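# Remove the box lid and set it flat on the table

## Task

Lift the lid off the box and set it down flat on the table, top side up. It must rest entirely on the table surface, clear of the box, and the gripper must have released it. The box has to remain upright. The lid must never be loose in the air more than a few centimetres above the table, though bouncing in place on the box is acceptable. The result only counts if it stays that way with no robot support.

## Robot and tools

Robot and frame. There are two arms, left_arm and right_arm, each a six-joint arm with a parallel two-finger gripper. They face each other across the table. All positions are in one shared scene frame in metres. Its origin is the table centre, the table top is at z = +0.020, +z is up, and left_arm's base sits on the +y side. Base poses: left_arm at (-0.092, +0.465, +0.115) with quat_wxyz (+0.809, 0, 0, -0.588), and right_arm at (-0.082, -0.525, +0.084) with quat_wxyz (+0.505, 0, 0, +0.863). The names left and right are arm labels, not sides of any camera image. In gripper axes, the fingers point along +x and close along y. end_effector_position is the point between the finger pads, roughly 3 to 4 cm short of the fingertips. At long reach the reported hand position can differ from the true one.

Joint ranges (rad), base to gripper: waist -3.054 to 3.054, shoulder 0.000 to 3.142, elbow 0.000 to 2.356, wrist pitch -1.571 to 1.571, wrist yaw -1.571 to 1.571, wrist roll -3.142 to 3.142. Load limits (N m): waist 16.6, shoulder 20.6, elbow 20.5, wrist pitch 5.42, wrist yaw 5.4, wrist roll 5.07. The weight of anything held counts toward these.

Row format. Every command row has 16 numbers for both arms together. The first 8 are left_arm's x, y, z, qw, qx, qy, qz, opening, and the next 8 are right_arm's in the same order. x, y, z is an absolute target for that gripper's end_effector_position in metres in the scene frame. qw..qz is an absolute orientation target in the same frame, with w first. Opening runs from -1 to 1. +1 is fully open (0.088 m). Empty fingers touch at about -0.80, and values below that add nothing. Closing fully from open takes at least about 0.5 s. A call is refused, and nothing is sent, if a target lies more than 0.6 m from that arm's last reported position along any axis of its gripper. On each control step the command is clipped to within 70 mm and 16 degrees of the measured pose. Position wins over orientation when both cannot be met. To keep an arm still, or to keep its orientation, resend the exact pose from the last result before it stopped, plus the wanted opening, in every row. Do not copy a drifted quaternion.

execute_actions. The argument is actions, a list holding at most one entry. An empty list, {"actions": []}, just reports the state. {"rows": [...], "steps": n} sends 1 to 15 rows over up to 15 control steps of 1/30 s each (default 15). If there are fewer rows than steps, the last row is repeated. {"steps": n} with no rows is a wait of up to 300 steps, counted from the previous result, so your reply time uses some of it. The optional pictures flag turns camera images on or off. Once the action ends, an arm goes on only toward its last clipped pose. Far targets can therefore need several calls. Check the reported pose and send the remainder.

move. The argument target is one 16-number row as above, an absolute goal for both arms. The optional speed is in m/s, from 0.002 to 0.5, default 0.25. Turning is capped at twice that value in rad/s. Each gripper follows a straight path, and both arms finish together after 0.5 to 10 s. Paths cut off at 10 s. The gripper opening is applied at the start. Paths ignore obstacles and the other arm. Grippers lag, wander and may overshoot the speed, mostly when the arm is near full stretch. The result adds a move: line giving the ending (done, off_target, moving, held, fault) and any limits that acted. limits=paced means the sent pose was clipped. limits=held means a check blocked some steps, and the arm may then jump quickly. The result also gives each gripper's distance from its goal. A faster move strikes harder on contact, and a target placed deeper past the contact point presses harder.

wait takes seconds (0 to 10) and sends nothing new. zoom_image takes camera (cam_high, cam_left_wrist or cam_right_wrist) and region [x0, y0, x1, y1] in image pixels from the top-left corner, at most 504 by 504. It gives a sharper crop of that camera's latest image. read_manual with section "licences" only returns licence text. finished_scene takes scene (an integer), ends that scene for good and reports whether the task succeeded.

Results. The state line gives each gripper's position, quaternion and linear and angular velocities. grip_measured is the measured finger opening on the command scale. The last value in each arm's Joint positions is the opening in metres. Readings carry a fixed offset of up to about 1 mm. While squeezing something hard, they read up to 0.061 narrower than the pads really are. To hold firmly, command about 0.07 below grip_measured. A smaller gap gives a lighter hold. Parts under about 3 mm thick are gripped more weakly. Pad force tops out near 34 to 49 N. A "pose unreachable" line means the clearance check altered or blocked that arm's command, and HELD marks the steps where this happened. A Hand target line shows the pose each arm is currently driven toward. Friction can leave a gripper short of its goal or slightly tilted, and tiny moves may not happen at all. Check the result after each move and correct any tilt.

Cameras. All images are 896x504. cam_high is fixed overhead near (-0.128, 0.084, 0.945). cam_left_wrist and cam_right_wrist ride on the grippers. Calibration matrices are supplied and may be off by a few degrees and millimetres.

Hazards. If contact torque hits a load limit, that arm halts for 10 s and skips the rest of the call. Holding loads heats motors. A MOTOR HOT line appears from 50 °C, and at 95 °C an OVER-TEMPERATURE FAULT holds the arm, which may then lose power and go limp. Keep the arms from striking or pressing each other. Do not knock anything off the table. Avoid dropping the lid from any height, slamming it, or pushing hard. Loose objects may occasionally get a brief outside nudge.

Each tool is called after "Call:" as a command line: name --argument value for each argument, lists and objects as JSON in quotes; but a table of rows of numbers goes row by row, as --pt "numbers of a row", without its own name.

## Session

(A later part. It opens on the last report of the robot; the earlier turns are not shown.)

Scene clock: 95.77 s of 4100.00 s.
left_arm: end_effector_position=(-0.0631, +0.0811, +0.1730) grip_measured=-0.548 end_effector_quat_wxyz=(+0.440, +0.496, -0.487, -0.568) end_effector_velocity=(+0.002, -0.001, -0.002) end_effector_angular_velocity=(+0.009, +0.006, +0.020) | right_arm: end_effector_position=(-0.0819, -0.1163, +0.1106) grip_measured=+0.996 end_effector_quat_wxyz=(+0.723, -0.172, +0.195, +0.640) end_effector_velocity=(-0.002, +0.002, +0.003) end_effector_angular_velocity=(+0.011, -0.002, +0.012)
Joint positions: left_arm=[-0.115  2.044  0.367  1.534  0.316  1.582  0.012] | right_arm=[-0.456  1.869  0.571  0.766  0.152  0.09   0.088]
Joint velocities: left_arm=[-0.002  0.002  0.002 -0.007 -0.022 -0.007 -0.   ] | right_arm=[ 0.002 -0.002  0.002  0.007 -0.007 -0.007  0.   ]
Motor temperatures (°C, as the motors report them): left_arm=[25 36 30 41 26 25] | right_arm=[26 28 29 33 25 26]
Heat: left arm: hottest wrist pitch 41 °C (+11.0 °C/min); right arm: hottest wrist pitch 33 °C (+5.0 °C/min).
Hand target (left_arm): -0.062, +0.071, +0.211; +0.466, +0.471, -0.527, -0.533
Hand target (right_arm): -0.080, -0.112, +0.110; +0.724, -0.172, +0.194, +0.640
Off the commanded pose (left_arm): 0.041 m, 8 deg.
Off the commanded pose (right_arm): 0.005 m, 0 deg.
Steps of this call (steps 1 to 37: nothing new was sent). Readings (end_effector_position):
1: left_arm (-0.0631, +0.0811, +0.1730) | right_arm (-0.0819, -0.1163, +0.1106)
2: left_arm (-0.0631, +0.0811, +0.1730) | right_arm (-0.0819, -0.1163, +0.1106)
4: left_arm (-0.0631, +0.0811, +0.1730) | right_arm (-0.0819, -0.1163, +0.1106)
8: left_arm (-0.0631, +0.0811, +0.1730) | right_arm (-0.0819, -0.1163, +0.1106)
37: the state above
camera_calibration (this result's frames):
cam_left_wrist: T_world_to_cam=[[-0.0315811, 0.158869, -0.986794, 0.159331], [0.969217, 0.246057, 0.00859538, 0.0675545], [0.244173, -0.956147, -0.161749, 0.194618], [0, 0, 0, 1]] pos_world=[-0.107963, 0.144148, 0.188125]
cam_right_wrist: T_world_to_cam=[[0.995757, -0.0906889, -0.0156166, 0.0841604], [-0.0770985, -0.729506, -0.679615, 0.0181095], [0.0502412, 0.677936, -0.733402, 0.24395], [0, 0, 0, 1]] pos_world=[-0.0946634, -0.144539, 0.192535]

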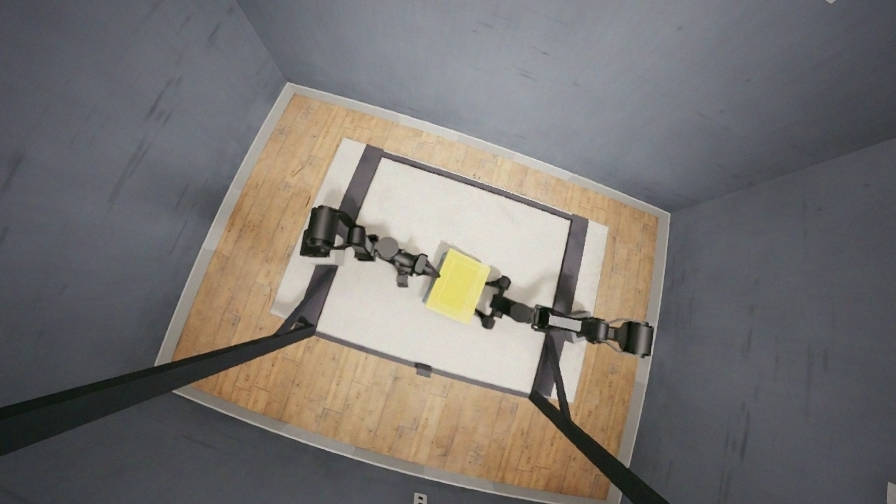

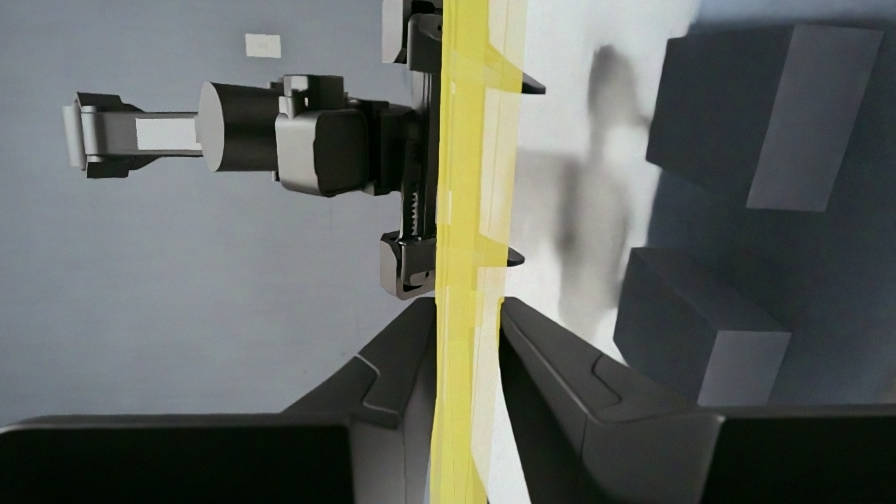

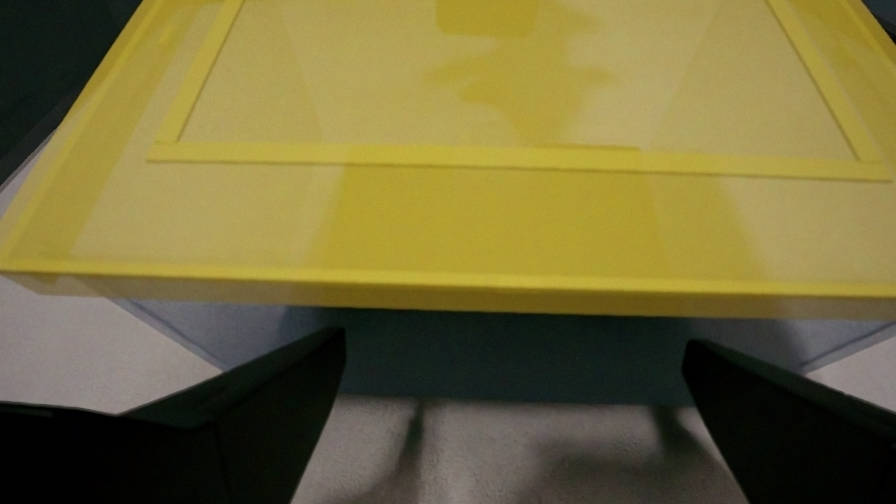

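Call:
move --target '[-0.066,0.045,0.215,0.469,0.469,-0.53,-0.53,-0.62,-0.077,-0.085,0.10,0.724,-0.172,0.194,0.64,1]' --speed 0.02

Scene clock: 100.13 s of 4100.00 s.
left_arm: end_effector_position=(-0.0660, +0.0538, +0.1986) grip_measured=-0.592 end_effector_quat_wxyz=(+0.457, +0.479, -0.515, -0.544) end_effector_velocity=(+0.000, -0.001, +0.000) end_effector_angular_velocity=(+0.003, +0.007, +0.005) | right_arm: end_effector_position=(-0.0791, -0.1046, +0.0831) grip_measured=+0.996 end_effector_quat_wxyz=(+0.717, -0.196, +0.213, +0.634) end_effector_velocity=(+0.000, -0.002, -0.003) end_effector_angular_velocity=(-0.013, -0.002, +0.008)
Joint positions: left_arm=[-0.144  2.032  0.466  1.512  0.292  1.575  0.01 ] | right_arm=[-0.468  1.984  0.643  0.746  0.141  0.081  0.088]
Joint velocities: left_arm=[-0.002 -0.002  0.002 -0.007 -0.007 -0.007 -0.   ] | right_arm=[-0.002  0.002 -0.002 -0.007 -0.007 -0.007 -0.   ]
Motor temperatures (°C, as the motors report them): left_arm=[25 36 31 41 26 25] | right_arm=[26 28 30 33 25 26]
Heat: left arm: hottest wrist pitch 41 °C (+11.2 °C/min); right arm: hottest wrist pitch 33 °C (+4.1 °C/min).
Hand target (left_arm): -0.066, +0.046, +0.215; +0.469, +0.468, -0.529, -0.530
Hand target (right_arm): -0.077, -0.087, +0.101; +0.724, -0.172, +0.194, +0.640
Off the commanded pose (left_arm): 0.019 m, 3 deg.
Off the commanded pose (right_arm): 0.026 m, 4 deg.
move: off_target (left_arm, right_arm)
camera_calibration (this result's frames):
cam_left_wrist: T_world_to_cam=[[-0.0188969, 0.0723122, -0.997203, 0.19643], [0.970161, 0.242459, -0.000802558, 0.0789467], [0.241722, -0.967463, -0.0747362, 0.156486], [0, 0, 0, 1]] pos_world=[-0.110705, 0.118048, 0.207639]
cam_right_wrist: T_world_to_cam=[[0.995972, -0.0894755, -0.00575414, 0.0813474], [-0.072994, -0.771899, -0.63154, 0.0000820815], [0.0520658, 0.629417, -0.775322, 0.214318], [0, 0, 0, 1]] pos_world=[-0.0921723, -0.127553, 0.166685]

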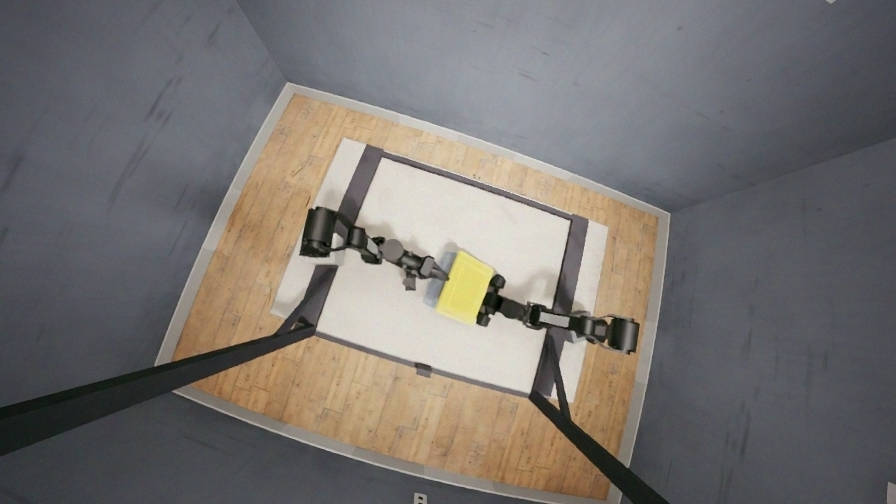

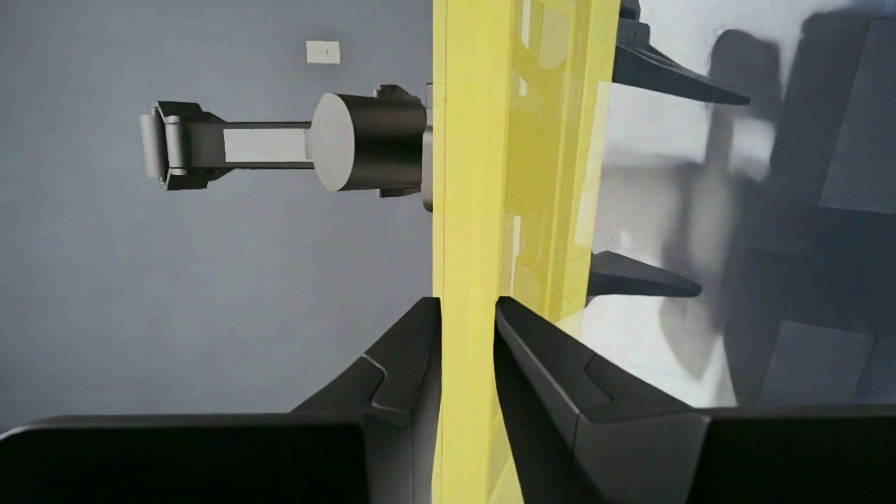

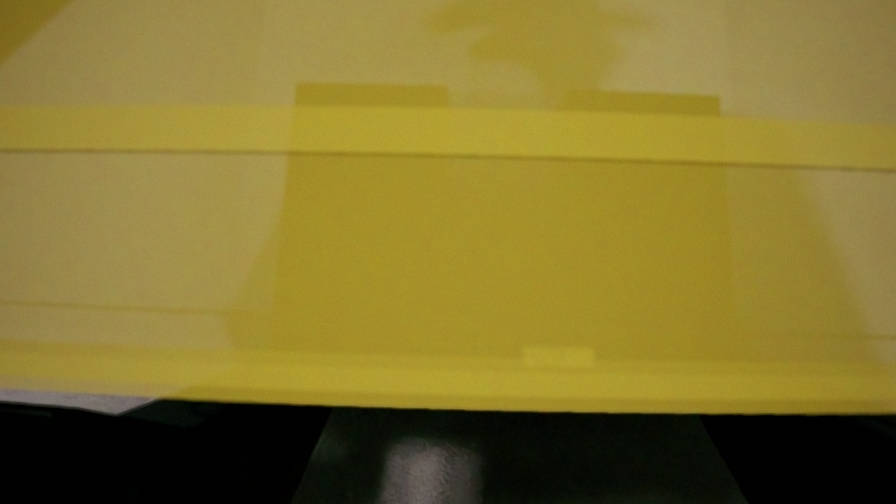

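Call:
move --target '[-0.062,0.085,0.14,0.469,0.469,-0.53,-0.53,-0.64,-0.085,-0.17,0.06,0.724,-0.172,0.194,0.64,1]' --speed 0.02

Scene clock: 106.10 s of 4100.00 s.
left_arm: end_effector_position=(-0.0628, +0.0773, +0.1752) grip_measured=-0.594 end_effector_quat_wxyz=(+0.425, +0.491, -0.520, -0.555) end_effector_velocity=(-0.005, +0.002, +0.001) end_effector_angular_velocity=(-0.004, -0.005, -0.025) | right_arm: end_effector_position=(-0.0851, -0.1680, +0.0632) grip_measured=+0.996 end_effector_quat_wxyz=(+0.723, -0.171, +0.191, +0.641) end_effector_velocity=(+0.002, +0.001, +0.003) end_effector_angular_velocity=(+0.018, +0.004, -0.012)
Joint positions: left_arm=[-0.094  2.08   0.389  1.58   0.377  1.635  0.01 ] | right_arm=[-0.429  2.046  0.349  1.169  0.175  0.099  0.088]
Joint velocities: left_arm=[-0.002 -0.002 -0.007  0.007  0.022  0.007  0.   ] | right_arm=[-0.002  0.002 -0.002  0.022  0.007  0.007  0.   ]
Motor temperatures (°C, as the motors report them): left_arm=[25 35 31 41 26 25] | right_arm=[26 28 30 33 25 26]
Heat: left arm: hottest wrist pitch 41 °C (+11.2 °C/min); right arm: hottest wrist pitch 33 °C (+4.1 °C/min).
Hand target (left_arm): -0.062, +0.087, +0.143; +0.407, +0.512, -0.488, -0.578
Hand target (right_arm): -0.085, -0.170, +0.061; +0.724, -0.172, +0.194, +0.640
Off the commanded pose (left_arm): 0.036 m, 6 deg.
Off the commanded pose (right_arm): 0.004 m, 0 deg.
joint sent to its limit (left arm) — the command would take joint 4 (wrist pitch) past its upper limit, so that joint was sent only as far as its limit.
move: off_target (left_arm)
camera_calibration (this result's frames):
cam_left_wrist: T_world_to_cam=[[0.0255164, 0.118732, -0.992598, 0.169837], [0.977949, 0.202916, 0.0494122, 0.064854], [0.207281, -0.971971, -0.110937, 0.181284], [0, 0, 0, 1]] pos_world=[-0.105334, 0.142877, 0.185486]
cam_right_wrist: T_world_to_cam=[[0.996011, -0.0882789, -0.0129765, 0.0821547], [-0.0732294, -0.725647, -0.684159, -0.0508284], [0.0509804, 0.68238, -0.729218, 0.245017], [0, 0, 0, 1]] pos_world=[-0.0980402, -0.196826, 0.144962]

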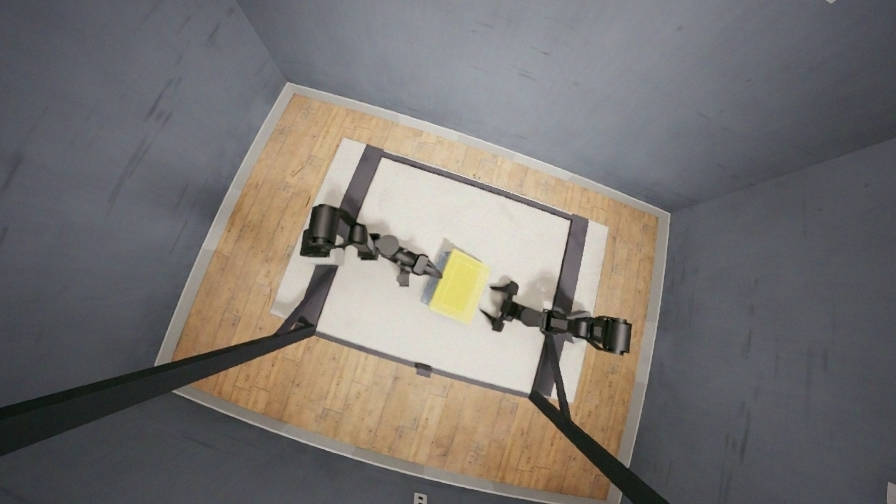

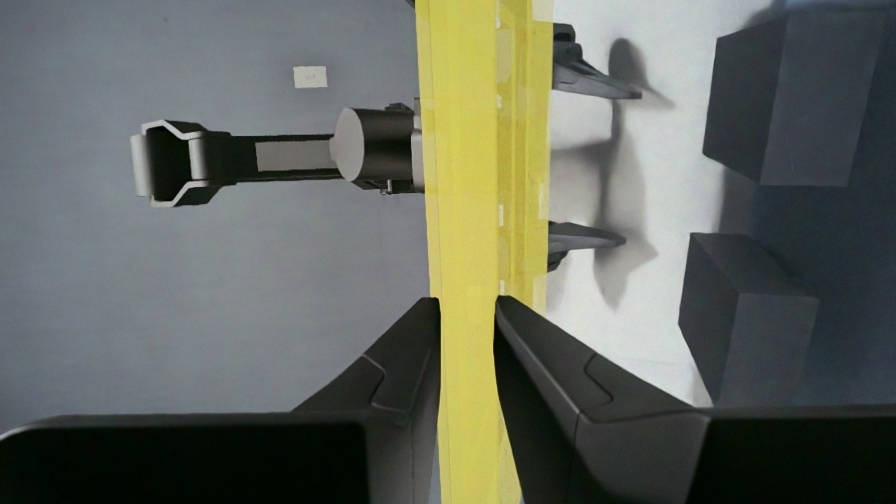

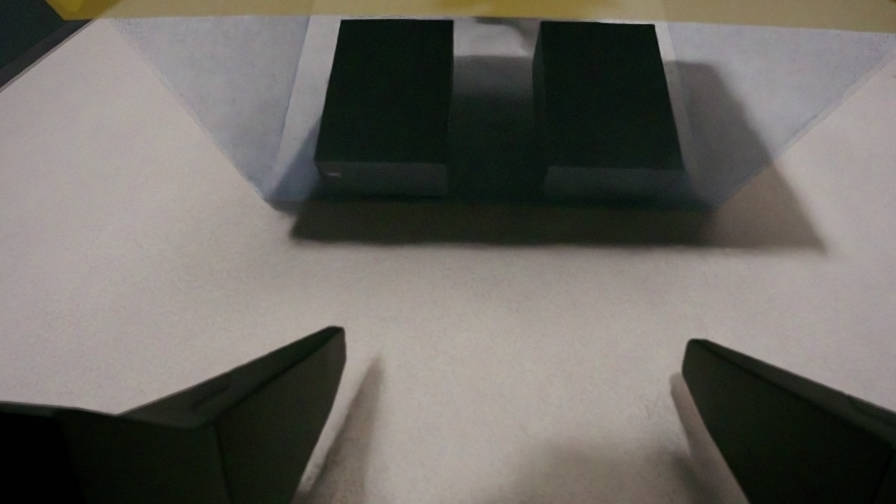

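Call:
move --target '[-0.058,0.108,0.138,0.41,0.51,-0.49,-0.578,-0.58,-0.085,-0.2,0.15,0.724,-0.172,0.194,0.64,1]' --speed 0.025

Scene clock: 110.60 s of 4100.00 s.
left_arm: end_effector_position=(-0.0569, +0.1075, +0.1421) grip_measured=-0.568 end_effector_quat_wxyz=(+0.400, +0.516, -0.481, -0.585) end_effector_velocity=(-0.000, +0.001, -0.004) end_effector_angular_velocity=(+0.023, +0.011, +0.006) | right_arm: end_effector_position=(-0.0848, -0.2010, +0.1446) grip_measured=+0.996 end_effector_quat_wxyz=(+0.722, -0.178, +0.197, +0.640) end_effector_velocity=(-0.002, -0.004, -0.001) end_effector_angular_velocity=(-0.020, -0.009, +0.028)
Joint positions: left_arm=[-0.048  2.118  0.297  1.58   0.406  1.663  0.011] | right_arm=[-0.417  1.395  0.295  0.553  0.185  0.106  0.088]
Joint velocities: left_arm=[-0.002 -0.002 -0.002 -0.022 -0.007 -0.007 -0.   ] | right_arm=[-0.002 -0.022 -0.002 -0.037 -0.022 -0.022 -0.   ]
Motor temperatures (°C, as the motors report them): left_arm=[25 34 30 40 26 25] | right_arm=[26 28 29 33 25 26]
Heat: left arm: hottest wrist pitch 40 °C (+10.1 °C/min); right arm: hottest wrist pitch 33 °C (+4.0 °C/min).
Hand target (left_arm): -0.058, +0.108, +0.139; +0.395, +0.518, -0.480, -0.587
Hand target (right_arm): -0.085, -0.199, +0.149; +0.724, -0.172, +0.194, +0.640
Off the commanded pose (left_arm): 0.004 m, 2 deg.
Off the commanded pose (right_arm): 0.006 m, 1 deg.
joint sent to its limit (left arm) — the command would take joint 4 (wrist pitch) past its upper limit, so that joint was sent only as far as its limit.
move: done
camera_calibration (this result's frames):
cam_left_wrist: T_world_to_cam=[[0.0143876, 0.238127, -0.971127, 0.11676], [0.975863, 0.208316, 0.0655383, 0.051656], [0.217908, -0.94863, -0.229383, 0.220619], [0, 0, 0, 1]] pos_world=[-0.100164, 0.170721, 0.16061]
cam_right_wrist: T_world_to_cam=[[0.995987, -0.0889067, -0.0102476, 0.0794483], [-0.0727354, -0.737428, -0.671497, -0.0232526], [0.0521437, 0.669548, -0.740936, 0.32604], [0, 0, 0, 1]] pos_world=[-0.0978217, -0.228383, 0.226775]

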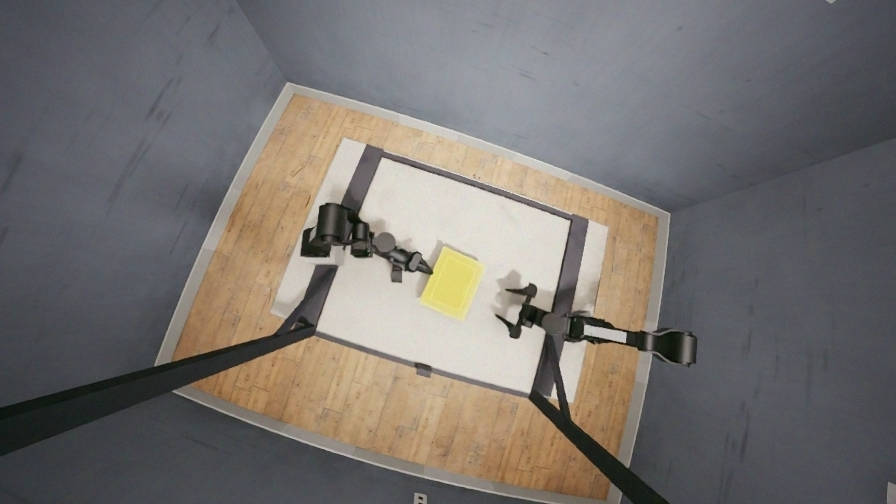

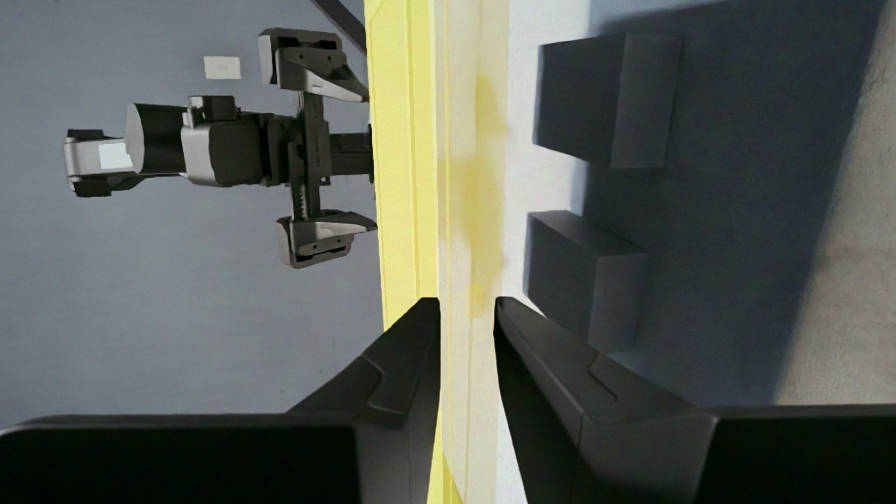

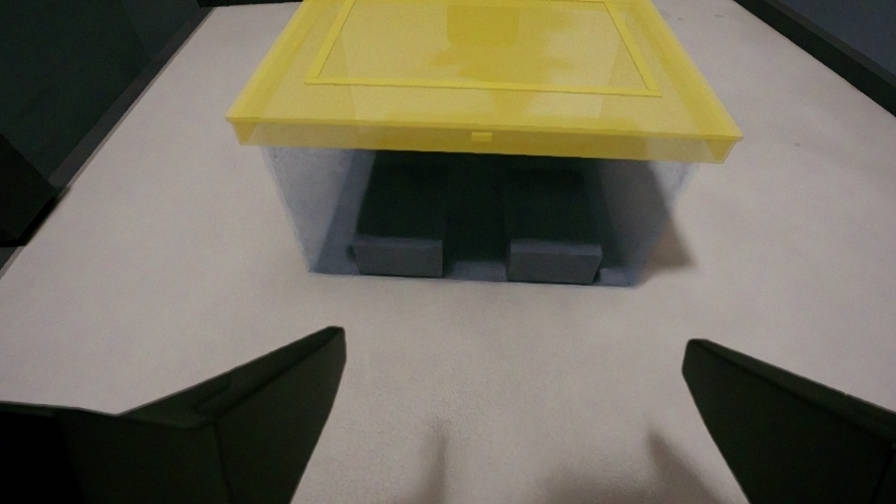

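Call:
move --target '[-0.058,0.108,0.138,0.41,0.51,-0.49,-0.578,-0.58,-0.082,-0.14,0.13,0.57,0.49,0.507,0.42,0]'

Call:
move --target '[-0.058,0.108,0.138,0.41,0.51,-0.49,-0.578,-0.58,-0.076,-0.09,0.129,0.57,0.49,0.507,0.42,0]' --speed 0.03

Call:
move --target '[-0.058,0.108,0.138,0.41,0.51,-0.49,-0.578,-0.58,-0.076,-0.092,0.13,0.57,0.49,0.507,0.42,-0.62]' --speed 0.03

Call:
move --target '[-0.058,0.1,0.138,0.41,0.51,-0.49,-0.578,-0.58,-0.078,-0.105,0.195,0.57,0.49,0.507,0.42,-0.62]' --speed 0.02

Scene clock: 116.23 s of 4100.00 s.
left_arm: end_effector_position=(-0.0569, +0.1076, +0.1419) grip_measured=-0.568 end_effector_quat_wxyz=(+0.400, +0.516, -0.481, -0.586) end_effector_velocity=(-0.008, +0.001, +0.001) end_effector_angular_velocity=(+0.001, +0.016, -0.041) | right_arm: end_effector_position=(-0.0811, -0.1418, +0.1309) grip_measured=+0.002 end_effector_quat_wxyz=(+0.572, +0.486, +0.507, +0.423) end_effector_velocity=(-0.002, +0.001, -0.001) end_effector_angular_velocity=(+0.003, +0.009, +0.008)
Joint positions: left_arm=[-0.048  2.118  0.296  1.58   0.406  1.663  0.011] | right_arm=[-0.434  2.071  0.353  1.544  0.204  1.594  0.039]
Joint velocities: left_arm=[-0.007 -0.007 -0.002 -0.007  0.037 -0.007 -0.   ] | right_arm=[ 0.002  0.007  0.002  0.007 -0.007  0.007 -0.   ]
Motor temperatures (°C, as the motors report them): left_arm=[25 34 30 40 26 25] | right_arm=[26 28 29 33 25 26]
Heat: left arm: hottest wrist pitch 40 °C (+10.1 °C/min); right arm: hottest wrist pitch 33 °C (+4.1 °C/min).
Hand target (left_arm): -0.058, +0.108, +0.138; +0.395, +0.517, -0.480, -0.588
Hand target (right_arm): -0.082, -0.140, +0.131; +0.570, +0.490, +0.507, +0.421
Off the commanded pose (left_arm): 0.004 m, 2 deg.
Off the commanded pose (right_arm): 0.002 m, 1 deg.
joint sent to its limit (left arm) — the command would take joint 4 (wrist pitch) past its upper limit, so that joint was sent only as far as its limit.
move: done
camera_calibration (this result's frames):
cam_left_wrist: T_world_to_cam=[[0.0141053, 0.238819, -0.970962, 0.116416], [0.97588, 0.20828, 0.0654057, 0.0516181], [0.217852, -0.948464, -0.230121, 0.2208], [0, 0, 0, 1]] pos_world=[-0.100117, 0.170867, 0.16047]
cam_right_wrist: T_world_to_cam=[[-0.00294628, -0.137429, -0.990507, 0.121339], [-0.985546, -0.167377, 0.0261544, -0.0730576], [-0.169383, 0.976268, -0.134949, 0.222255], [0, 0, 0, 1]] pos_world=[-0.0339981, -0.212533, 0.152091]

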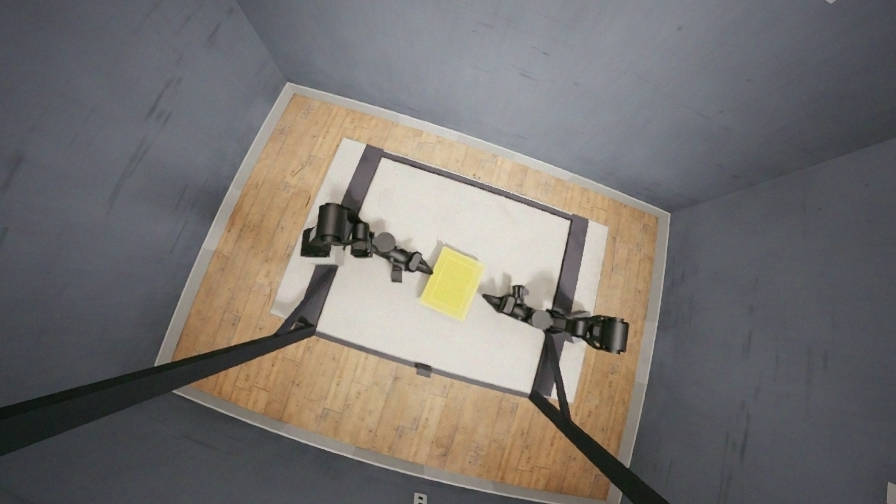

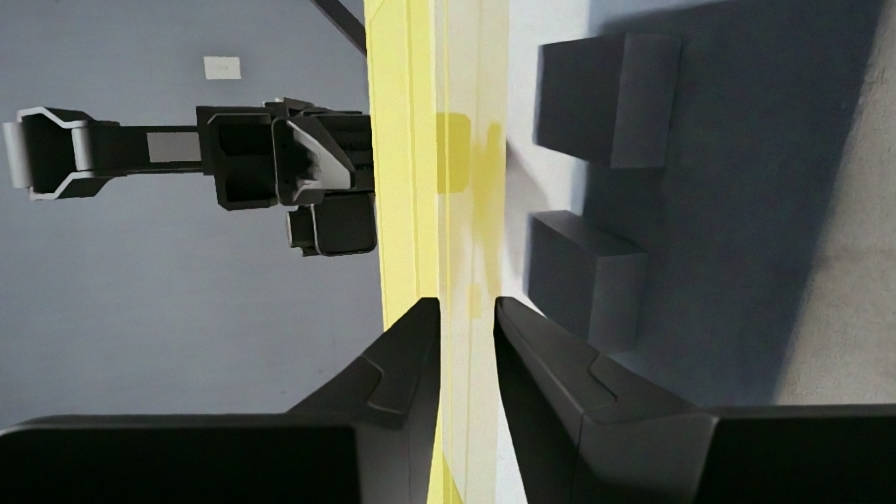

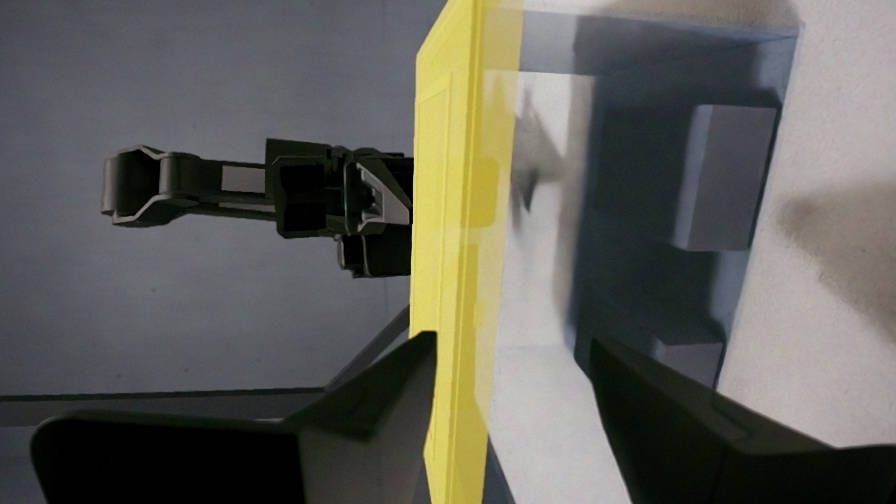

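Scene clock: 118.20 s of 4100.00 s.
left_arm: end_effector_position=(-0.0569, +0.1083, +0.1416) grip_measured=-0.568 end_effector_quat_wxyz=(+0.399, +0.516, -0.480, -0.586) end_effector_velocity=(+0.002, +0.001, -0.006) end_effector_angular_velocity=(+0.026, -0.005, +0.017) | right_arm: end_effector_position=(-0.0775, -0.1004, +0.1304) grip_measured=+0.002 end_effector_quat_wxyz=(+0.572, +0.489, +0.507, +0.421) end_effector_velocity=(-0.000, +0.001, -0.004) end_effector_angular_velocity=(-0.018, -0.007, +0.006)
Joint positions: left_arm=[-0.047  2.118  0.294  1.58   0.408  1.663  0.011] | right_arm=[-0.456  2.114  0.522  1.42   0.188  1.594  0.039]
Joint velocities: left_arm=[-0.002  0.002 -0.002 -0.022 -0.022  0.007 -0.   ] | right_arm=[-0.002  0.002  0.007 -0.022 -0.007 -0.007 -0.   ]
Motor temperatures (°C, as the motors report them): left_arm=[25 33 30 39 26 25] | right_arm=[26 28 29 32 25 26]
Heat: left arm: hottest wrist pitch 39 °C (+9.1 °C/min); right arm: hottest wrist pitch 32 °C (+3.0 °C/min).
Hand target (left_arm): -0.058, +0.108, +0.138; +0.395, +0.517, -0.480, -0.588
Hand target (right_arm): -0.076, -0.091, +0.129; +0.570, +0.490, +0.507, +0.420
Off the commanded pose (left_arm): 0.004 m, 2 deg.
Off the commanded pose (right_arm): 0.011 m, 0 deg.
joint sent to its limit (left arm) — the command would take joint 4 (wrist pitch) past its upper limit, so that joint was sent only as far as its limit.
move: off_target (right_arm)
camera_calibration (this result's frames):
cam_left_wrist: T_world_to_cam=[[0.0133613, 0.240451, -0.970569, 0.115657], [0.976171, 0.207119, 0.0647503, 0.0518222], [0.216592, -0.948307, -0.231954, 0.221517], [0, 0, 0, 1]] pos_world=[-0.100112, 0.171523, 0.160279]
cam_right_wrist: T_world_to_cam=[[-0.00661255, -0.136079, -0.990676, 0.12638], [-0.986385, -0.161905, 0.0288231, -0.0624264], [-0.164317, 0.977379, -0.133156, 0.182709], [0, 0, 0, 1]] pos_world=[-0.0307186, -0.171485, 0.151329]

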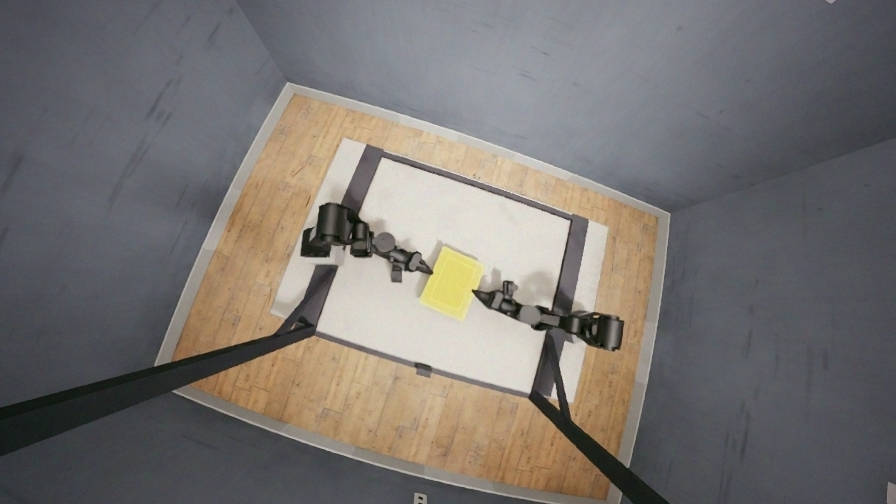

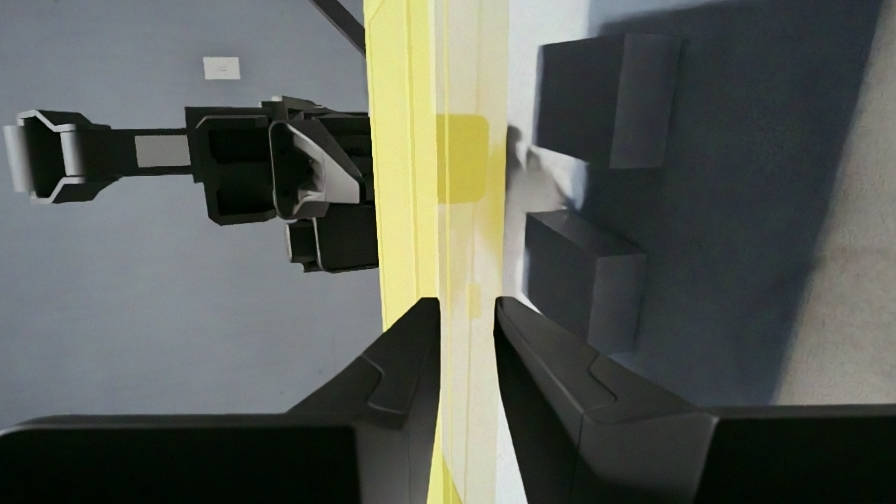

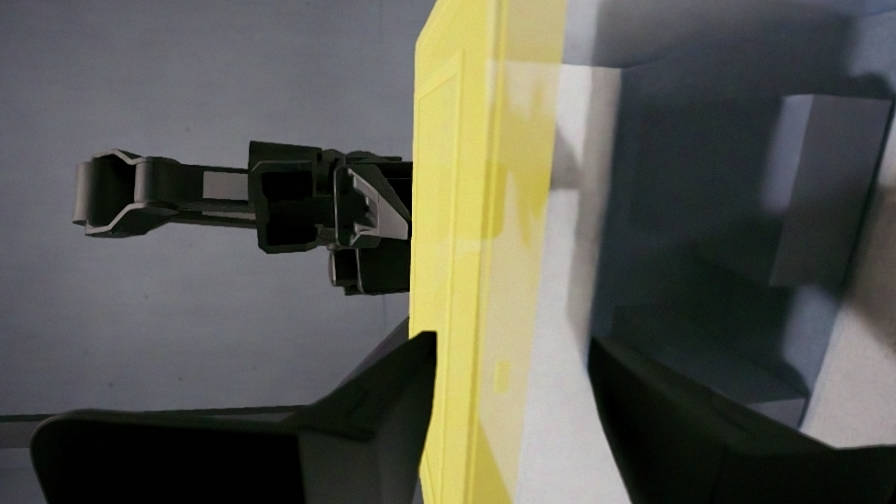

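Scene clock: 119.03 s of 4100.00 s.
left_arm: end_effector_position=(-0.0571, +0.1089, +0.1413) grip_measured=-0.568 end_effector_quat_wxyz=(+0.398, +0.516, -0.480, -0.587) end_effector_velocity=(-0.000, +0.001, -0.001) end_effector_angular_velocity=(+0.011, +0.021, +0.010) | right_arm: end_effector_position=(-0.0779, -0.1019, +0.1327) grip_measured=-0.536 end_effector_quat_wxyz=(+0.571, +0.490, +0.506, +0.422) end_effector_velocity=(+0.000, -0.001, -0.002) end_effector_angular_velocity=(-0.018, -0.007, +0.006)
Joint positions: left_arm=[-0.046  2.118  0.292  1.58   0.411  1.663  0.011] | right_arm=[-0.455  2.107  0.514  1.425  0.188  1.594  0.013]
Joint velocities: left_arm=[-0.002 -0.002 -0.002 -0.007 -0.007 -0.022 -0.   ] | right_arm=[-0.002 -0.007 -0.002 -0.022 -0.007 -0.007 -0.   ]
Motor temperatures (°C, as the motors report them): left_arm=[25 33 30 39 26 25] | right_arm=[26 28 29 32 25 26]
Heat: left arm: hottest wrist pitch 39 °C (+9.1 °C/min); right arm: hottest wrist pitch 32 °C (+2.0 °C/min).
Hand target (left_arm): -0.058, +0.108, +0.138; +0.395, +0.517, -0.480, -0.588
Hand target (right_arm): -0.076, -0.093, +0.130; +0.570, +0.490, +0.507, +0.420
Off the commanded pose (left_arm): 0.004 m, 2 deg.
Off the commanded pose (right_arm): 0.010 m, 0 deg.
joint sent to its limit (left arm) — the command would take joint 4 (wrist pitch) past its upper limit, so that joint was sent only as far as its limit.
move: off_target (right_arm)
camera_calibration (this result's frames):
cam_left_wrist: T_world_to_cam=[[0.0133727, 0.241909, -0.970207, 0.114972], [0.976611, 0.205081, 0.0645954, 0.0521686], [0.214597, -0.948379, -0.233509, 0.222219], [0, 0, 0, 1]] pos_world=[-0.100174, 0.172237, 0.160067]
cam_right_wrist: T_world_to_cam=[[-0.00677621, -0.130425, -0.991435, 0.129098], [-0.98619, -0.163196, 0.0282091, -0.0631563], [-0.165478, 0.977935, -0.127518, 0.183549], [0, 0, 0, 1]] pos_world=[-0.0310361, -0.172968, 0.15318]

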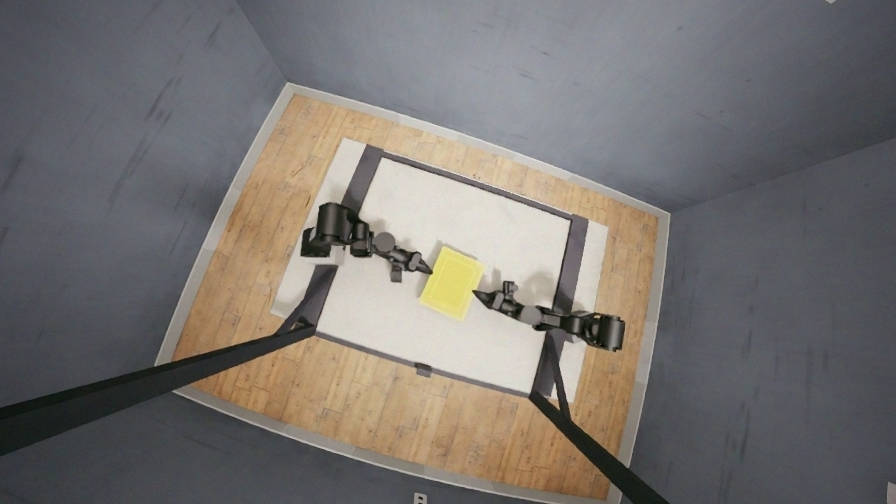

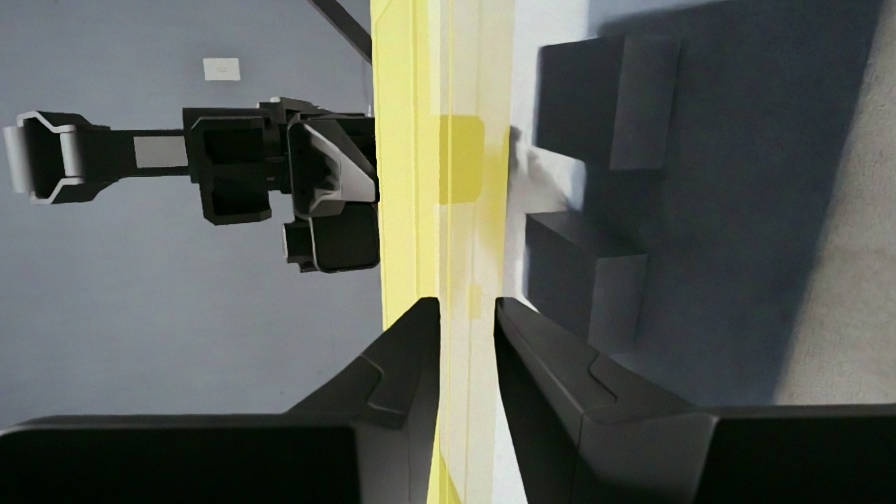

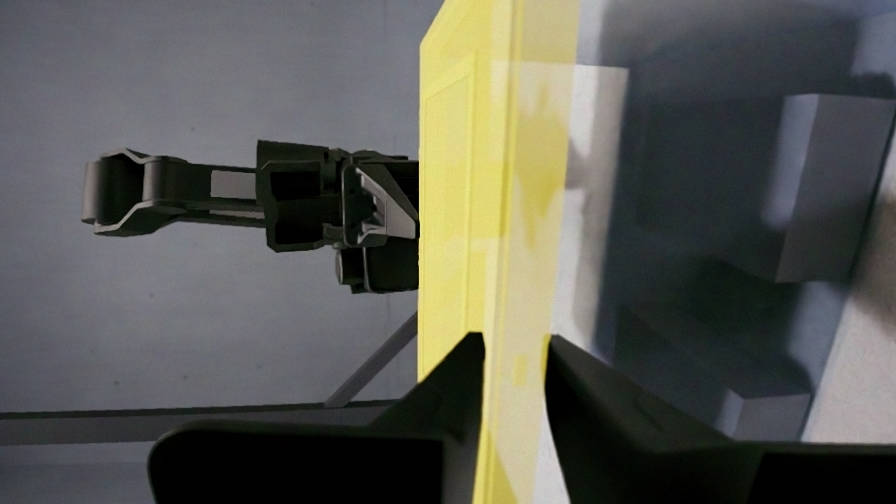

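Scene clock: 122.37 s of 4100.00 s.
left_arm: end_effector_position=(-0.0570, +0.1011, +0.1421) grip_measured=-0.577 end_effector_quat_wxyz=(+0.401, +0.515, -0.485, -0.582) end_effector_velocity=(+0.000, -0.000, -0.003) end_effector_angular_velocity=(+0.016, -0.004, +0.003) | right_arm: end_effector_position=(-0.0781, -0.1073, +0.1789) grip_measured=-0.562 end_effector_quat_wxyz=(+0.582, +0.476, +0.515, +0.411) end_effector_velocity=(+0.000, -0.002, +0.000) end_effector_angular_velocity=(-0.018, -0.007, +0.006)
Joint positions: left_arm=[-0.054  2.132  0.321  1.58   0.403  1.663  0.011] | right_arm=[-0.454  1.809  0.51   1.085  0.187  1.596  0.011]
Joint velocities: left_arm=[-0.002 -0.002  0.002 -0.022 -0.007  0.007 -0.   ] | right_arm=[-0.002 -0.022 -0.002 -0.037 -0.007 -0.007 -0.   ]
Motor temperatures (°C, as the motors report them): left_arm=[25 33 30 39 26 25] | right_arm=[26 29 29 33 25 26]
Heat: left arm: hottest wrist pitch 39 °C (+7.1 °C/min); right arm: hottest wrist pitch 33 °C (+2.0 °C/min).
Hand target (left_arm): -0.058, +0.100, +0.138; +0.399, +0.516, -0.482, -0.585
Hand target (right_arm): -0.078, -0.105, +0.194; +0.571, +0.490, +0.507, +0.420
Off the commanded pose (left_arm): 0.004 m, 1 deg.
Off the commanded pose (right_arm): 0.016 m, 2 deg.
joint sent to its limit (left arm) — the command would take joint 4 (wrist pitch) past its upper limit, so that joint was sent only as far as its limit.
move: off_target (right_arm)
camera_calibration (this result's frames):
cam_left_wrist: T_world_to_cam=[[0.0191359, 0.228469, -0.973363, 0.119847], [0.976274, 0.205752, 0.0674873, 0.0531025], [0.21569, -0.951561, -0.219111, 0.213271], [0, 0, 0, 1]] pos_world=[-0.100136, 0.164633, 0.159801]
cam_right_wrist: T_world_to_cam=[[-0.00563417, -0.175404, -0.98448, 0.168278], [-0.98602, -0.162977, 0.0346804, -0.0665956], [-0.166531, 0.970913, -0.172033, 0.2019], [0, 0, 0, 1]] pos_world=[-0.031094, -0.177364, 0.20271]

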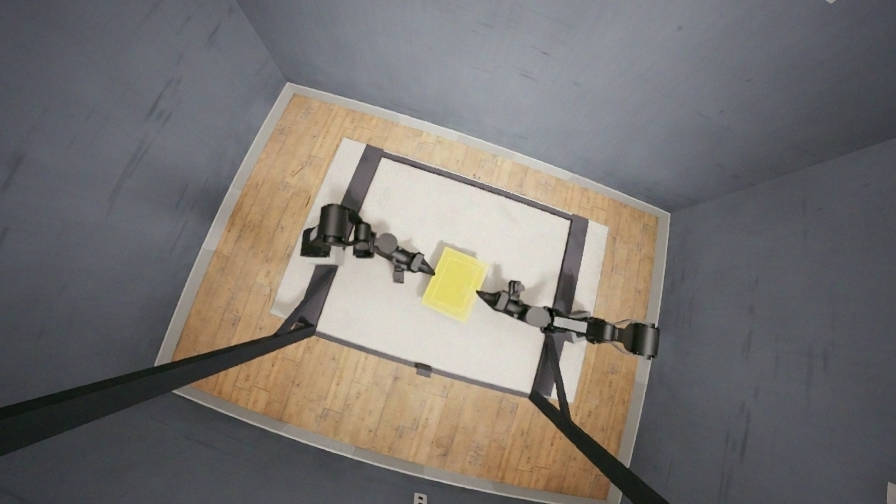

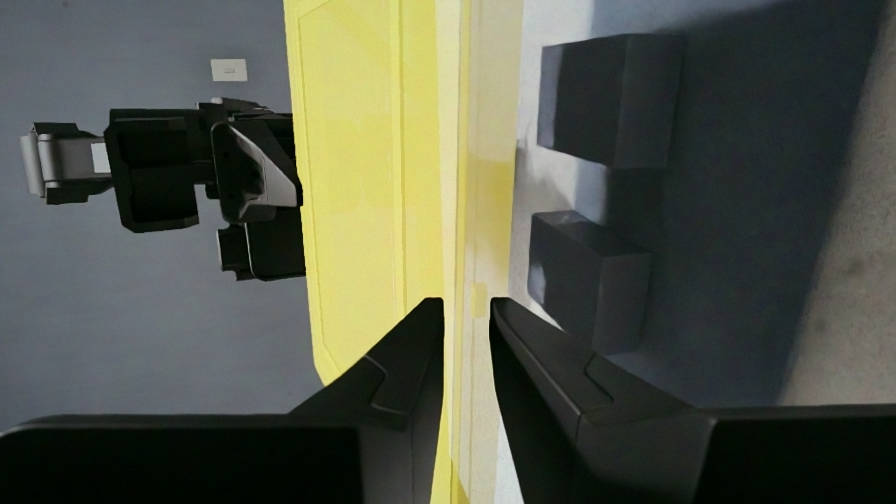

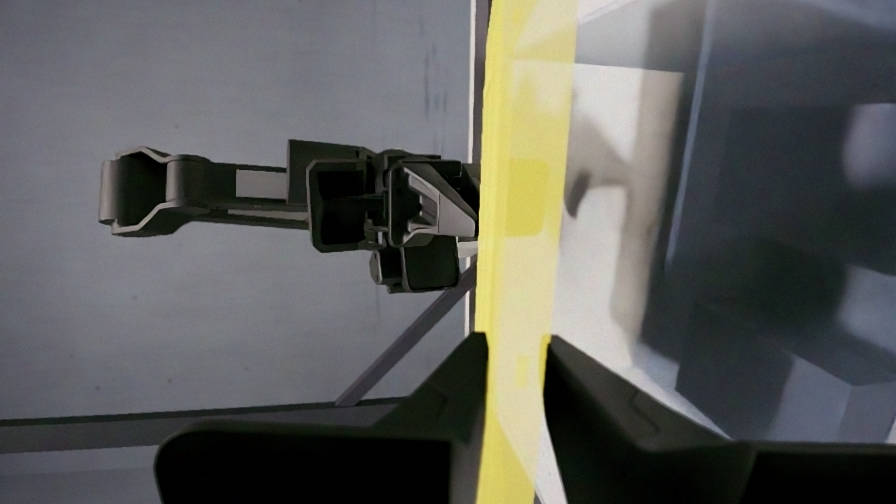

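Popped. Lift the left side level.

Call:
move --target '[-0.058,0.103,0.185,0.41,0.51,-0.49,-0.578,-0.64,-0.078,-0.103,0.18,0.57,0.49,0.507,0.42,-0.62]' --speed 0.015

Scene clock: 125.93 s of 4100.00 s.
left_arm: end_effector_position=(-0.0579, +0.1067, +0.1735) grip_measured=-0.636 end_effector_quat_wxyz=(+0.402, +0.515, -0.478, -0.587) end_effector_velocity=(-0.002, +0.002, -0.000) end_effector_angular_velocity=(+0.017, +0.013, -0.008) | right_arm: end_effector_position=(-0.0783, -0.1041, +0.1847) grip_measured=-0.562 end_effector_quat_wxyz=(+0.568, +0.492, +0.505, +0.424) end_effector_velocity=(+0.002, -0.001, -0.003) end_effector_angular_velocity=(-0.013, -0.009, -0.009)
Joint positions: left_arm=[-0.054  1.883  0.288  1.352  0.399  1.655  0.008] | right_arm=[-0.454  1.839  0.511  1.169  0.186  1.596  0.011]
Joint velocities: left_arm=[-0.002 -0.022 -0.002 -0.037  0.007 -0.007 -0.   ] | right_arm=[-0.002  0.002 -0.002 -0.007  0.007 -0.007 -0.   ]
Motor temperatures (°C, as the motors report them): left_arm=[25 33 30 39 26 25] | right_arm=[26 29 29 33 25 26]
Heat: left arm: hottest wrist pitch 39 °C (+6.0 °C/min); right arm: hottest wrist pitch 33 °C (+2.0 °C/min).
Hand target (left_arm): -0.058, +0.103, +0.185; +0.410, +0.509, -0.490, -0.577
Hand target (right_arm): -0.078, -0.103, +0.180; +0.570, +0.490, +0.507, +0.421
Off the commanded pose (left_arm): 0.012 m, 2 deg.
Off the commanded pose (right_arm): 0.005 m, 1 deg.
move: off_target (left_arm)
camera_calibration (this result's frames):
cam_left_wrist: T_world_to_cam=[[0.00758147, 0.240808, -0.970543, 0.146582], [0.975696, 0.210778, 0.0599194, 0.0514426], [0.218999, -0.947409, -0.233357, 0.227937], [0, 0, 0, 1]] pos_world=[-0.101222, 0.169809, 0.192373]
cam_right_wrist: T_world_to_cam=[[-0.00868371, -0.122316, -0.992453, 0.181266], [-0.985859, -0.165056, 0.0289686, -0.0656513], [-0.167354, 0.97867, -0.119153, 0.190654], [0, 0, 0, 1]] pos_world=[-0.0312422, -0.175251, 0.204516]

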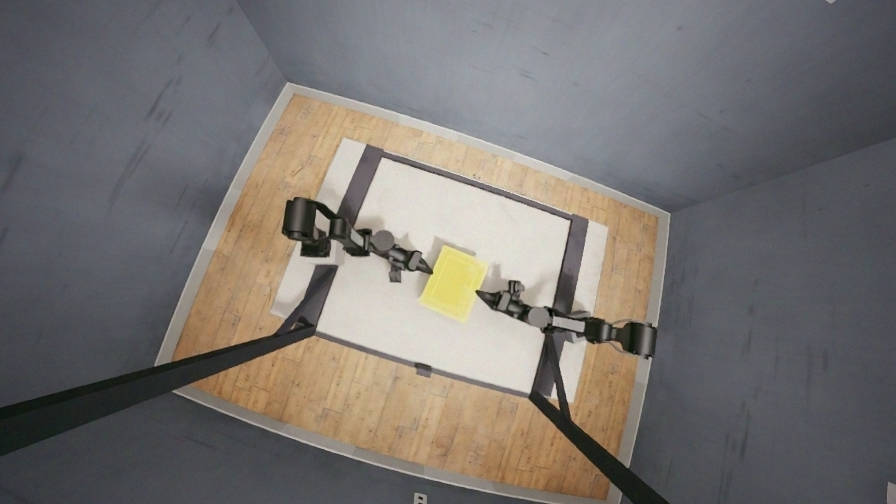

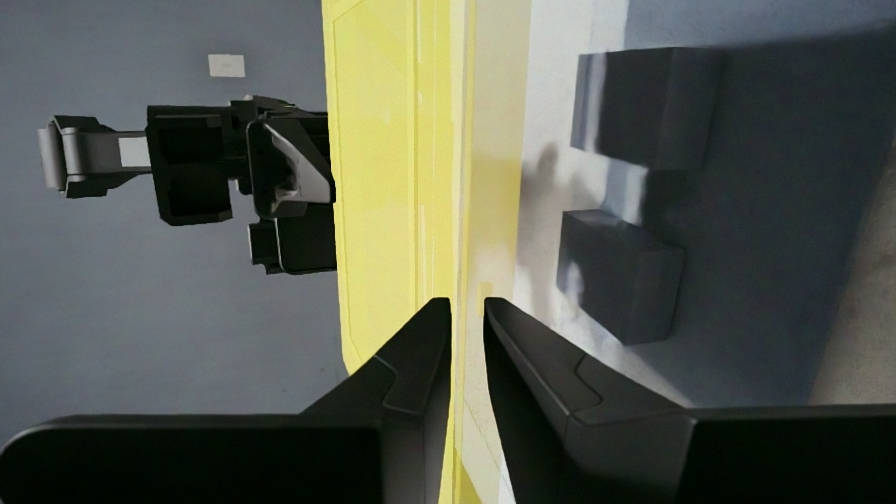

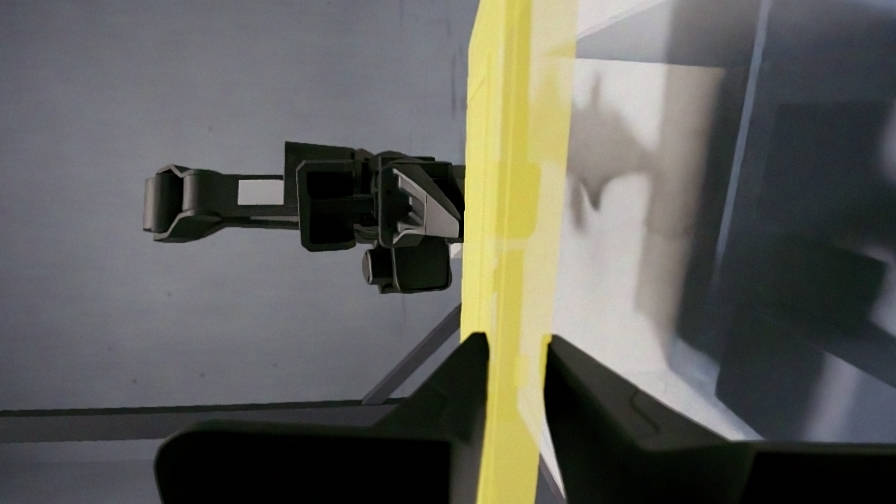

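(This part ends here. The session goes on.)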